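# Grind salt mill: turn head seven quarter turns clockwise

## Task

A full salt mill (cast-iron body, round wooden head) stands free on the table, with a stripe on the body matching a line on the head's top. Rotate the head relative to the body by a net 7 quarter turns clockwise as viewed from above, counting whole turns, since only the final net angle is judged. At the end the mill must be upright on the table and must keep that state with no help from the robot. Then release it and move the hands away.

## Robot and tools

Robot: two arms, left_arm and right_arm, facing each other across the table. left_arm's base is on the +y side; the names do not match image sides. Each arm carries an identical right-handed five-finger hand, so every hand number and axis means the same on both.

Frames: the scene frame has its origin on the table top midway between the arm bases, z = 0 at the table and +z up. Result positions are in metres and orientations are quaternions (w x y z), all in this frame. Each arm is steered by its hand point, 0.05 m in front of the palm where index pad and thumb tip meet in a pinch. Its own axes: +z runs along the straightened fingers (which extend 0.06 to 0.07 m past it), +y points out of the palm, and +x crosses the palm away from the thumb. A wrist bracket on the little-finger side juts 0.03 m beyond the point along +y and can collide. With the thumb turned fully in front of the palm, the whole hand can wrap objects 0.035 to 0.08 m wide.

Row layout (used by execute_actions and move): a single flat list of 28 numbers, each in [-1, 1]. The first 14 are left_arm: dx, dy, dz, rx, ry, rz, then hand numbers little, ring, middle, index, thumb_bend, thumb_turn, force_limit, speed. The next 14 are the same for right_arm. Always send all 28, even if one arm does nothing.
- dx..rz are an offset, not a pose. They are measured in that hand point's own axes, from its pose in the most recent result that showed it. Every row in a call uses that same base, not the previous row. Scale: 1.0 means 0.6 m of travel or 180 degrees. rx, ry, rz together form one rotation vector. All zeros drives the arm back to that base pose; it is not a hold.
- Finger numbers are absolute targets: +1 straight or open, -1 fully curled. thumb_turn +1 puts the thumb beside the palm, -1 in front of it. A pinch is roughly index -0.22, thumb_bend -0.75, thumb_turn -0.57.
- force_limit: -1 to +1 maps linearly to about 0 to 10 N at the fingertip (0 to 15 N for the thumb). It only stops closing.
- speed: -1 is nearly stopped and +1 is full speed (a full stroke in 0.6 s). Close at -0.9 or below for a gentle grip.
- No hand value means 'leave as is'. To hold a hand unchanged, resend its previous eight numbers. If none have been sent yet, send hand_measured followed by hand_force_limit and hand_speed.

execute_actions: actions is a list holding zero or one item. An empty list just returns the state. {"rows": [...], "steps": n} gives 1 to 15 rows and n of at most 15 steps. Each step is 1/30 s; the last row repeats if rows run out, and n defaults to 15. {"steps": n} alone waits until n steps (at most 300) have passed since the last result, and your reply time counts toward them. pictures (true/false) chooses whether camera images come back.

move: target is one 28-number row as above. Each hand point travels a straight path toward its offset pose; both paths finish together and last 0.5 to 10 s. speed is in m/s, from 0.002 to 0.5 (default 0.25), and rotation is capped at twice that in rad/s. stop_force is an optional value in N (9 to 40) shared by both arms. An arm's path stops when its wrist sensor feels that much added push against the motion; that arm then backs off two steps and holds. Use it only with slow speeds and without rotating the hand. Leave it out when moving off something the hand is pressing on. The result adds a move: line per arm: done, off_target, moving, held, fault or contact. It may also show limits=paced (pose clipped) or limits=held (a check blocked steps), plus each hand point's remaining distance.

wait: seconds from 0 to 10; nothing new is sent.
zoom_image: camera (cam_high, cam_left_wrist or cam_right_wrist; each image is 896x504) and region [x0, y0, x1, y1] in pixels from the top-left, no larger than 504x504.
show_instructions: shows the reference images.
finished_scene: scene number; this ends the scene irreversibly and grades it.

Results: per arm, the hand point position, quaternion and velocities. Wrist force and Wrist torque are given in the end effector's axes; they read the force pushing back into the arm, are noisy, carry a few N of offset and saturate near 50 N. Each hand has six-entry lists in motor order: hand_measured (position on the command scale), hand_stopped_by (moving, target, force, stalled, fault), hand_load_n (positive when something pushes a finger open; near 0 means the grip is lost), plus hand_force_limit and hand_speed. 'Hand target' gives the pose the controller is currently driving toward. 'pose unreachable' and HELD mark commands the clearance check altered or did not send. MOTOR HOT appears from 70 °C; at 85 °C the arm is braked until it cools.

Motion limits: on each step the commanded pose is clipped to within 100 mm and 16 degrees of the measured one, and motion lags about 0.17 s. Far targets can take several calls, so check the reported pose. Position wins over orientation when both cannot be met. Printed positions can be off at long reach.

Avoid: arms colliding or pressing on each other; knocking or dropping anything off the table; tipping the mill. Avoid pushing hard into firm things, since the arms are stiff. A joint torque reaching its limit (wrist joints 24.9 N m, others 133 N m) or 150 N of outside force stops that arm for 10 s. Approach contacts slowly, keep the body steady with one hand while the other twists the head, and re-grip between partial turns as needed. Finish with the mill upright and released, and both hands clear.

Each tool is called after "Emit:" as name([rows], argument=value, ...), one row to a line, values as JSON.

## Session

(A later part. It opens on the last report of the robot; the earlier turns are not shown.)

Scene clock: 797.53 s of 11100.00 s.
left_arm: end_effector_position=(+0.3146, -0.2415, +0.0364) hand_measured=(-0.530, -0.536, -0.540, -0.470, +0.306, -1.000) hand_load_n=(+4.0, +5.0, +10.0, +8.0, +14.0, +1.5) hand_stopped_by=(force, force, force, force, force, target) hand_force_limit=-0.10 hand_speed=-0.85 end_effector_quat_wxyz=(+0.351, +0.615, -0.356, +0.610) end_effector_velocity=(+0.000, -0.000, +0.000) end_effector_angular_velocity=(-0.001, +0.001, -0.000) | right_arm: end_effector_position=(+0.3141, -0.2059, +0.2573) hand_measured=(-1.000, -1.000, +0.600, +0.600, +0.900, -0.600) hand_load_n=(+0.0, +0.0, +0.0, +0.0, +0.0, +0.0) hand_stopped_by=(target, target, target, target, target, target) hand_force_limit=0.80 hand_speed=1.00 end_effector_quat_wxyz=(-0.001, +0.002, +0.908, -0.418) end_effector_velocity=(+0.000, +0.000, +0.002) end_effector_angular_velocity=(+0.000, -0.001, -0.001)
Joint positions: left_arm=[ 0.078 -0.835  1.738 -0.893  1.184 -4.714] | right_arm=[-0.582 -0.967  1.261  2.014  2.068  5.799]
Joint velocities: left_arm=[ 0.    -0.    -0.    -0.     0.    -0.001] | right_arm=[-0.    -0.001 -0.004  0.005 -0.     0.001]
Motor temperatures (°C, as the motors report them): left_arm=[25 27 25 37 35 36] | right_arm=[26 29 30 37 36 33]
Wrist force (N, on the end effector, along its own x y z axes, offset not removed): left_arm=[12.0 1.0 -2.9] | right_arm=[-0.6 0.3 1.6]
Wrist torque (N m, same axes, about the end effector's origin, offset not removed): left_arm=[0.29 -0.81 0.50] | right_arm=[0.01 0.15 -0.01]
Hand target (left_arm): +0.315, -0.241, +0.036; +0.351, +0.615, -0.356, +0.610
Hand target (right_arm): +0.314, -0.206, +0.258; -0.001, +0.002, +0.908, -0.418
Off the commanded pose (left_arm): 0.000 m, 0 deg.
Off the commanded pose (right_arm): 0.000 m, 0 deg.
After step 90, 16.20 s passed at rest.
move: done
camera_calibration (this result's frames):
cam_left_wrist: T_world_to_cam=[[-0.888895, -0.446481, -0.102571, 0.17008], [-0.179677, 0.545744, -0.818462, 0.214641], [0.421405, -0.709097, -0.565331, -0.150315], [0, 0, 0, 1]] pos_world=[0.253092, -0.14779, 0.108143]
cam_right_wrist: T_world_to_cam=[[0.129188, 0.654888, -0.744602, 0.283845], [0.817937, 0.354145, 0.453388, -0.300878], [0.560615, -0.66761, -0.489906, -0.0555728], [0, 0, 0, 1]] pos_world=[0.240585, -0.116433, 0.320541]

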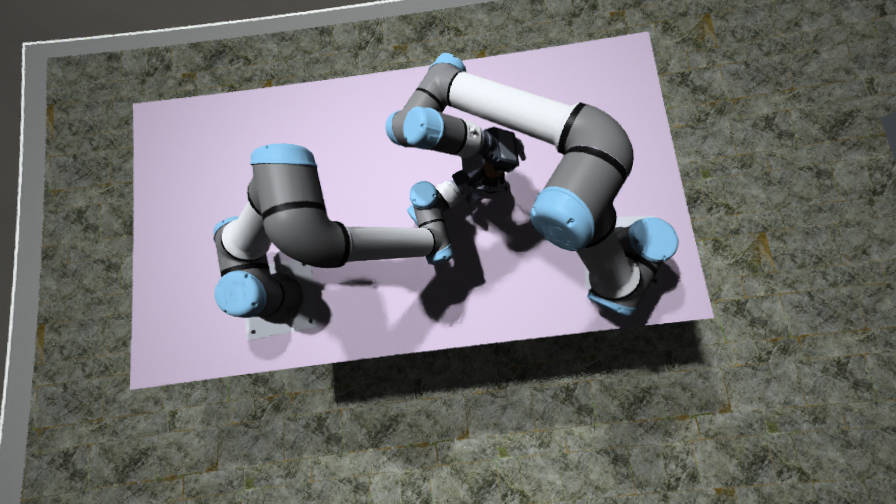

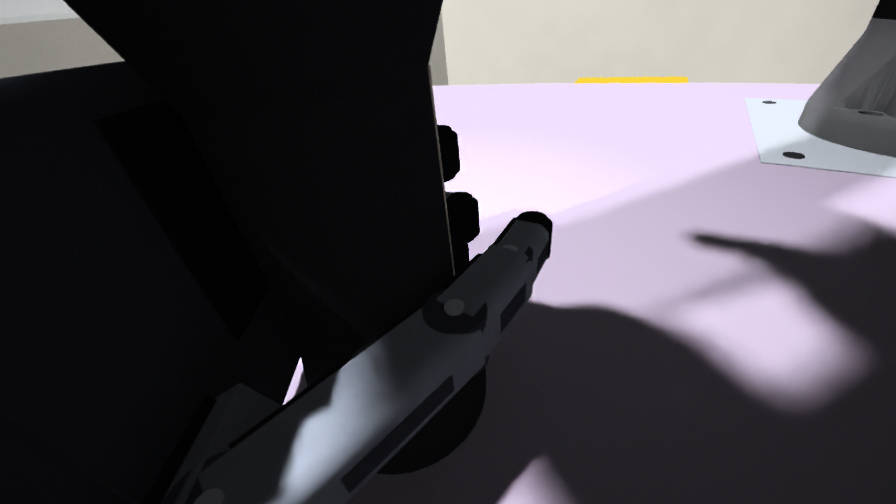

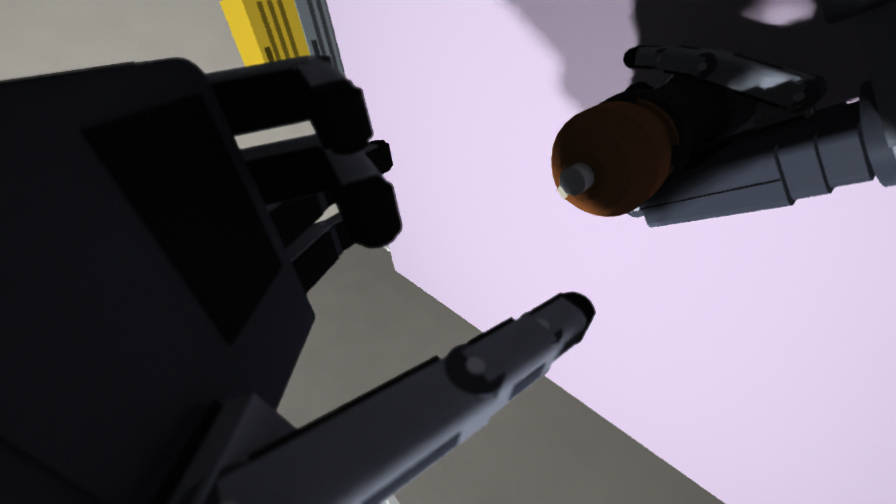

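Emit:
move(target=[0,0,0,0,0,0,1,1,1,1,1,-1,-0.1,0, 0.1567,-0.1762,0.105,0,0,0,-1,-1,0.6,0.6,0.9,-0.6,0.8,1], speed=0.2)

Emit:
move(target=[0.05,-0.067,-0.33,0,0,0,1,1,1,1,1,-1,-0.1,0, 0,0,0,0,0,0,-1,-1,0.6,0.6,0.9,-0.6,0.8,1], speed=0.18)

Scene clock: 842.93 s of 11100.00 s.
left_arm: end_effector_position=(+0.3146, -0.2415, +0.0364) hand_measured=(+1.000, +1.000, +1.000, +1.000, +1.000, -1.000) hand_load_n=(+0.0, +0.0, +0.0, +0.0, +0.0, +0.0) hand_stopped_by=(target, target, target, target, target, target) hand_force_limit=-0.10 hand_speed=0.00 end_effector_quat_wxyz=(+0.351, +0.615, -0.356, +0.610) end_effector_velocity=(+0.000, -0.000, +0.000) end_effector_angular_velocity=(-0.001, -0.000, +0.000) | right_arm: end_effector_position=(+0.2197, -0.3221, +0.2963) hand_measured=(-1.000, -1.000, +0.600, +0.600, +0.900, -0.600) hand_load_n=(+0.0, +0.0, +0.0, +0.0, +0.0, +0.0) hand_stopped_by=(target, target, target, target, target, target) hand_force_limit=0.80 hand_speed=1.00 end_effector_quat_wxyz=(-0.001, +0.002, +0.908, -0.418) end_effector_velocity=(-0.001, -0.002, +0.001) end_effector_angular_velocity=(+0.000, -0.001, -0.001)
Joint positions: left_arm=[ 0.078 -0.835  1.738 -0.893  1.184 -4.714] | right_arm=[-0.582 -1.334  1.693  1.949  2.068  5.798]
Joint velocities: left_arm=[ 0.    -0.     0.    -0.001 -0.    -0.   ] | right_arm=[-0.001 -0.006  0.005  0.001  0.     0.001]
Motor temperatures (°C, as the motors report them): left_arm=[25 27 25 37 35 36] | right_arm=[26 29 30 37 36 33]
Wrist force (N, on the end effector, along its own x y z axes, offset not removed): left_arm=[1.2 1.5 -2.7] | right_arm=[-3.0 0.6 -0.5]
Wrist torque (N m, same axes, about the end effector's origin, offset not removed): left_arm=[0.83 -0.08 -0.04] | right_arm=[0.23 0.48 -0.20]
Hand target (left_arm): +0.315, -0.241, +0.036; +0.351, +0.615, -0.356, +0.610
Hand target (right_arm): +0.220, -0.322, +0.296; -0.001, +0.002, +0.908, -0.418
Off the commanded pose (left_arm): 0.000 m, 0 deg.
Off the commanded pose (right_arm): 0.000 m, 0 deg.
After step 90, 40.97 s passed at rest.
move: done
camera_calibration (this result's frames):
cam_left_wrist: T_world_to_cam=[[-0.8889, -0.446471, -0.102571, 0.170081], [-0.179671, 0.545745, -0.818462, 0.21464], [0.421397, -0.709102, -0.565331, -0.150313], [0, 0, 0, 1]] pos_world=[0.253091, -0.14779, 0.108143]
cam_right_wrist: T_world_to_cam=[[0.129117, 0.654864, -0.744636, 0.401146], [0.817926, 0.354225, 0.453345, -0.200235], [0.560648, -0.667592, -0.489893, -0.0610945], [0, 0, 0, 1]] pos_world=[0.146235, -0.232554, 0.359553]

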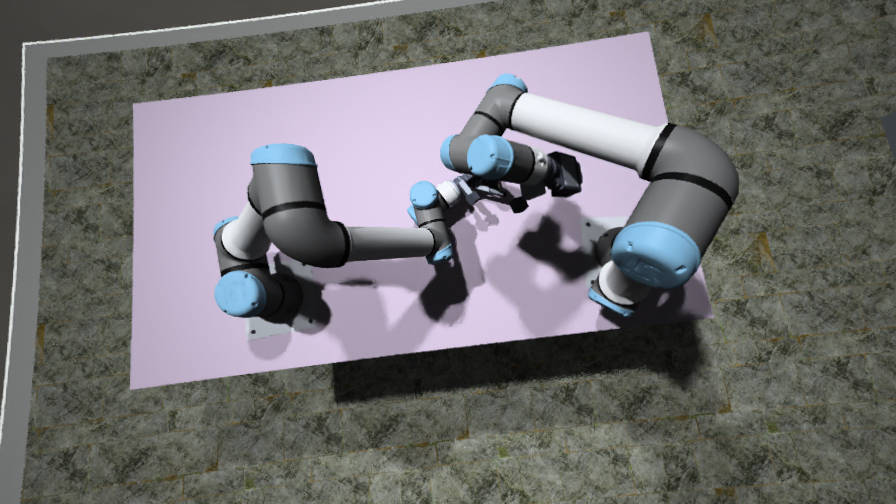

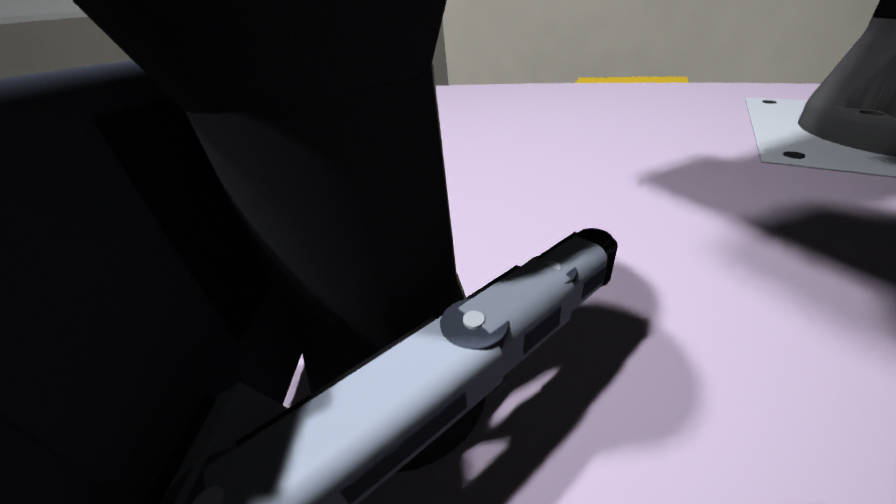

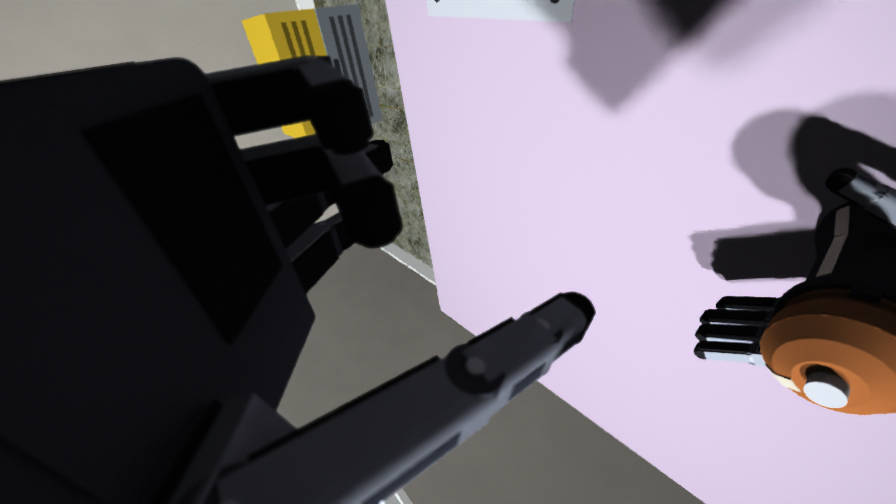

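Scene clock: 844.73 s of 11100.00 s.
left_arm: end_effector_position=(+0.2507, -0.0505, +0.0684) hand_measured=(+1.000, +1.000, +1.000, +1.000, +1.000, -1.000) hand_load_n=(+0.0, +0.0, +0.0, +0.0, +0.0, +0.0) hand_stopped_by=(target, target, target, target, target, target) hand_force_limit=-0.10 hand_speed=0.00 end_effector_quat_wxyz=(+0.351, +0.615, -0.356, +0.610) end_effector_velocity=(-0.001, +0.002, +0.001) end_effector_angular_velocity=(+0.000, -0.001, +0.001) | right_arm: end_effector_position=(+0.2197, -0.3221, +0.2963) hand_measured=(-1.000, -1.000, +0.600, +0.600, +0.900, -0.600) hand_load_n=(+0.0, +0.0, +0.0, +0.0, +0.0, +0.0) hand_stopped_by=(target, target, target, target, target, target) hand_force_limit=0.80 hand_speed=1.00 end_effector_quat_wxyz=(-0.001, +0.002, +0.908, -0.418) end_effector_velocity=(+0.000, +0.000, -0.000) end_effector_angular_velocity=(+0.000, -0.000, +0.000)
Joint positions: left_arm=[-0.037 -1.199  2.342 -1.132  1.069 -4.715] | right_arm=[-0.582 -1.334  1.693  1.949  2.068  5.798]
Joint velocities: left_arm=[-0.003 -0.005  0.006 -0.001 -0.003  0.001] | right_arm=[ 0.  0. -0. -0.  0. -0.]
Motor temperatures (°C, as the motors report them): left_arm=[25 27 25 37 35 36] | right_arm=[26 29 30 37 36 33]
Wrist force (N, on the end effector, along its own x y z axes, offset not removed): left_arm=[-0.2 1.7 -4.3] | right_arm=[-4.8 -1.0 0.6]
Wrist torque (N m, same axes, about the end effector's origin, offset not removed): left_arm=[0.69 0.32 -0.10] | right_arm=[-0.09 0.66 -0.28]
Hand target (left_arm): +0.251, -0.050, +0.068; +0.351, +0.615, -0.356, +0.610
Hand target (right_arm): +0.220, -0.322, +0.296; -0.001, +0.002, +0.908, -0.418
Off the commanded pose (left_arm): 0.000 m, 0 deg.
Off the commanded pose (right_arm): 0.000 m, 0 deg.
move: done
camera_calibration (this result's frames):
cam_left_wrist: T_world_to_cam=[[-0.888935, -0.446434, -0.102429, 0.201838], [-0.179776, 0.545749, -0.818437, 0.125132], [0.421279, -0.709123, -0.565393, 0.0301742], [0, 0, 0, 1]] pos_world=[0.189205, 0.0432143, 0.140147]
cam_right_wrist: T_world_to_cam=[[0.129142, 0.654857, -0.744637, 0.401142], [0.817932, 0.354204, 0.453351, -0.200252], [0.560633, -0.667609, -0.489886, -0.0611102], [0, 0, 0, 1]] pos_world=[0.146249, -0.232559, 0.359553]

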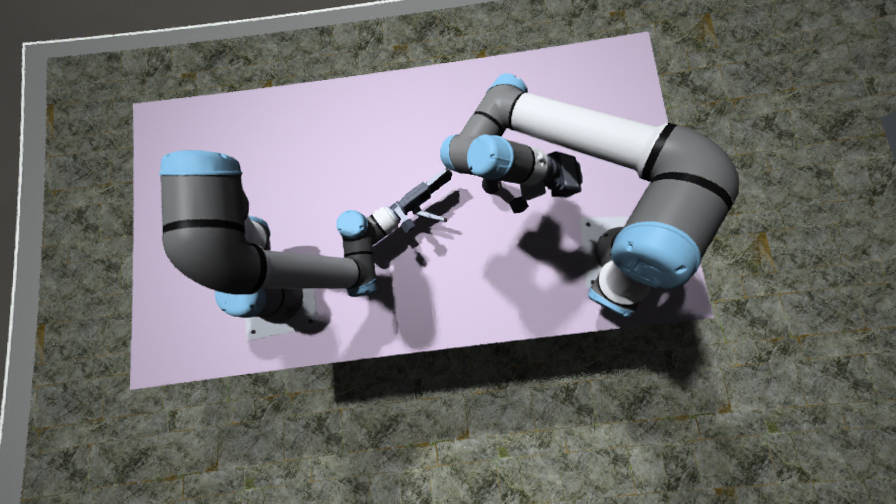

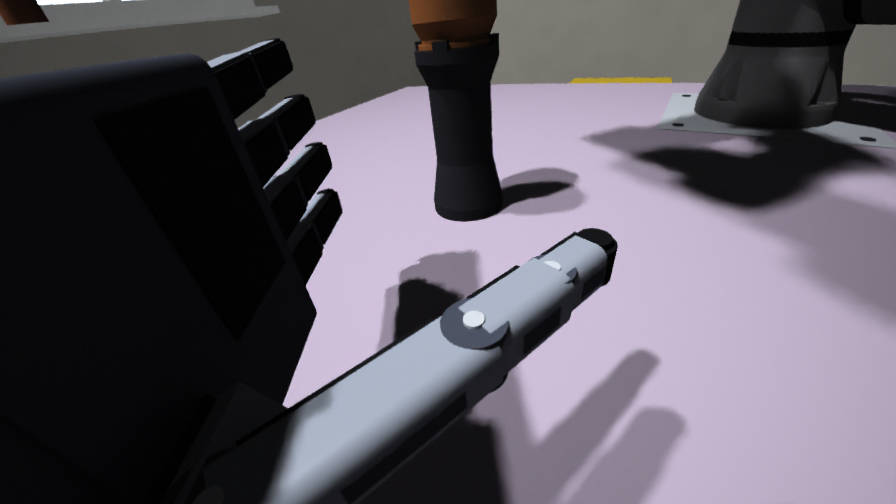

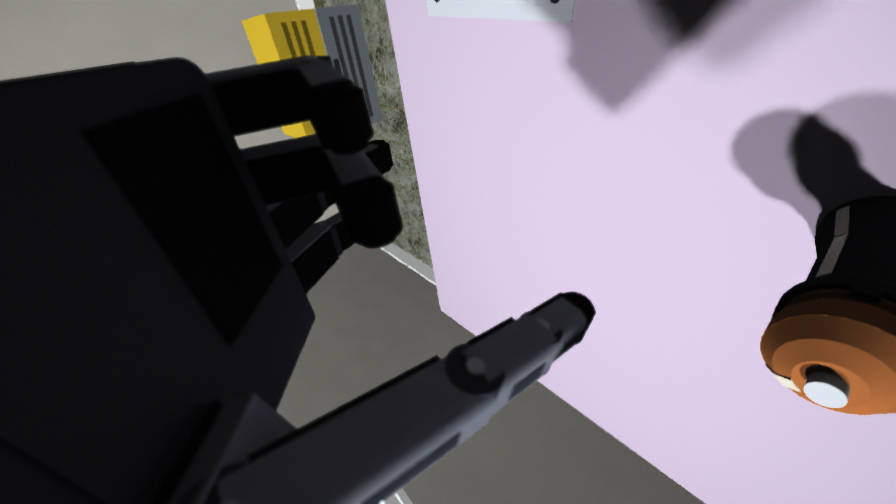

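Emit:
zoom_image(camera="cam_left_wrist", region=[390, 0, 530, 110])

Emit:
zoom_image(camera="cam_right_wrist", region=[720, 180, 896, 430])

Region (390, 0, 530, 110) of cam_left_wrist's 896x504 image, scaled by 3.600, with more detail than that image has; it fills the top 396 rows of this view, and the rest is white.

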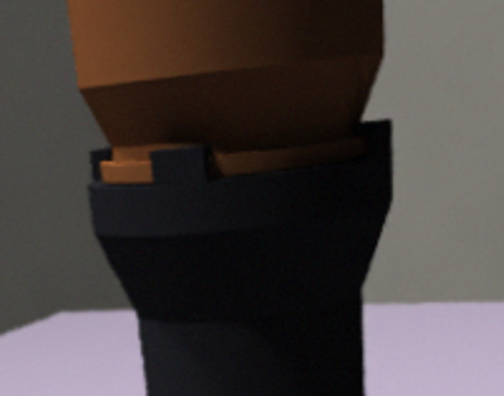

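Region (720, 180, 896, 430) of cam_right_wrist's 896x504 image, scaled by 2.016, with more detail than that image has; it fills the left 355 columns of this view, and the rest is white.

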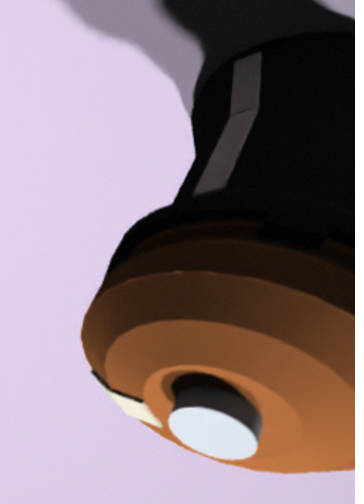

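Emit:
finished_scene(scene=2)

The scene is finished: the task was done.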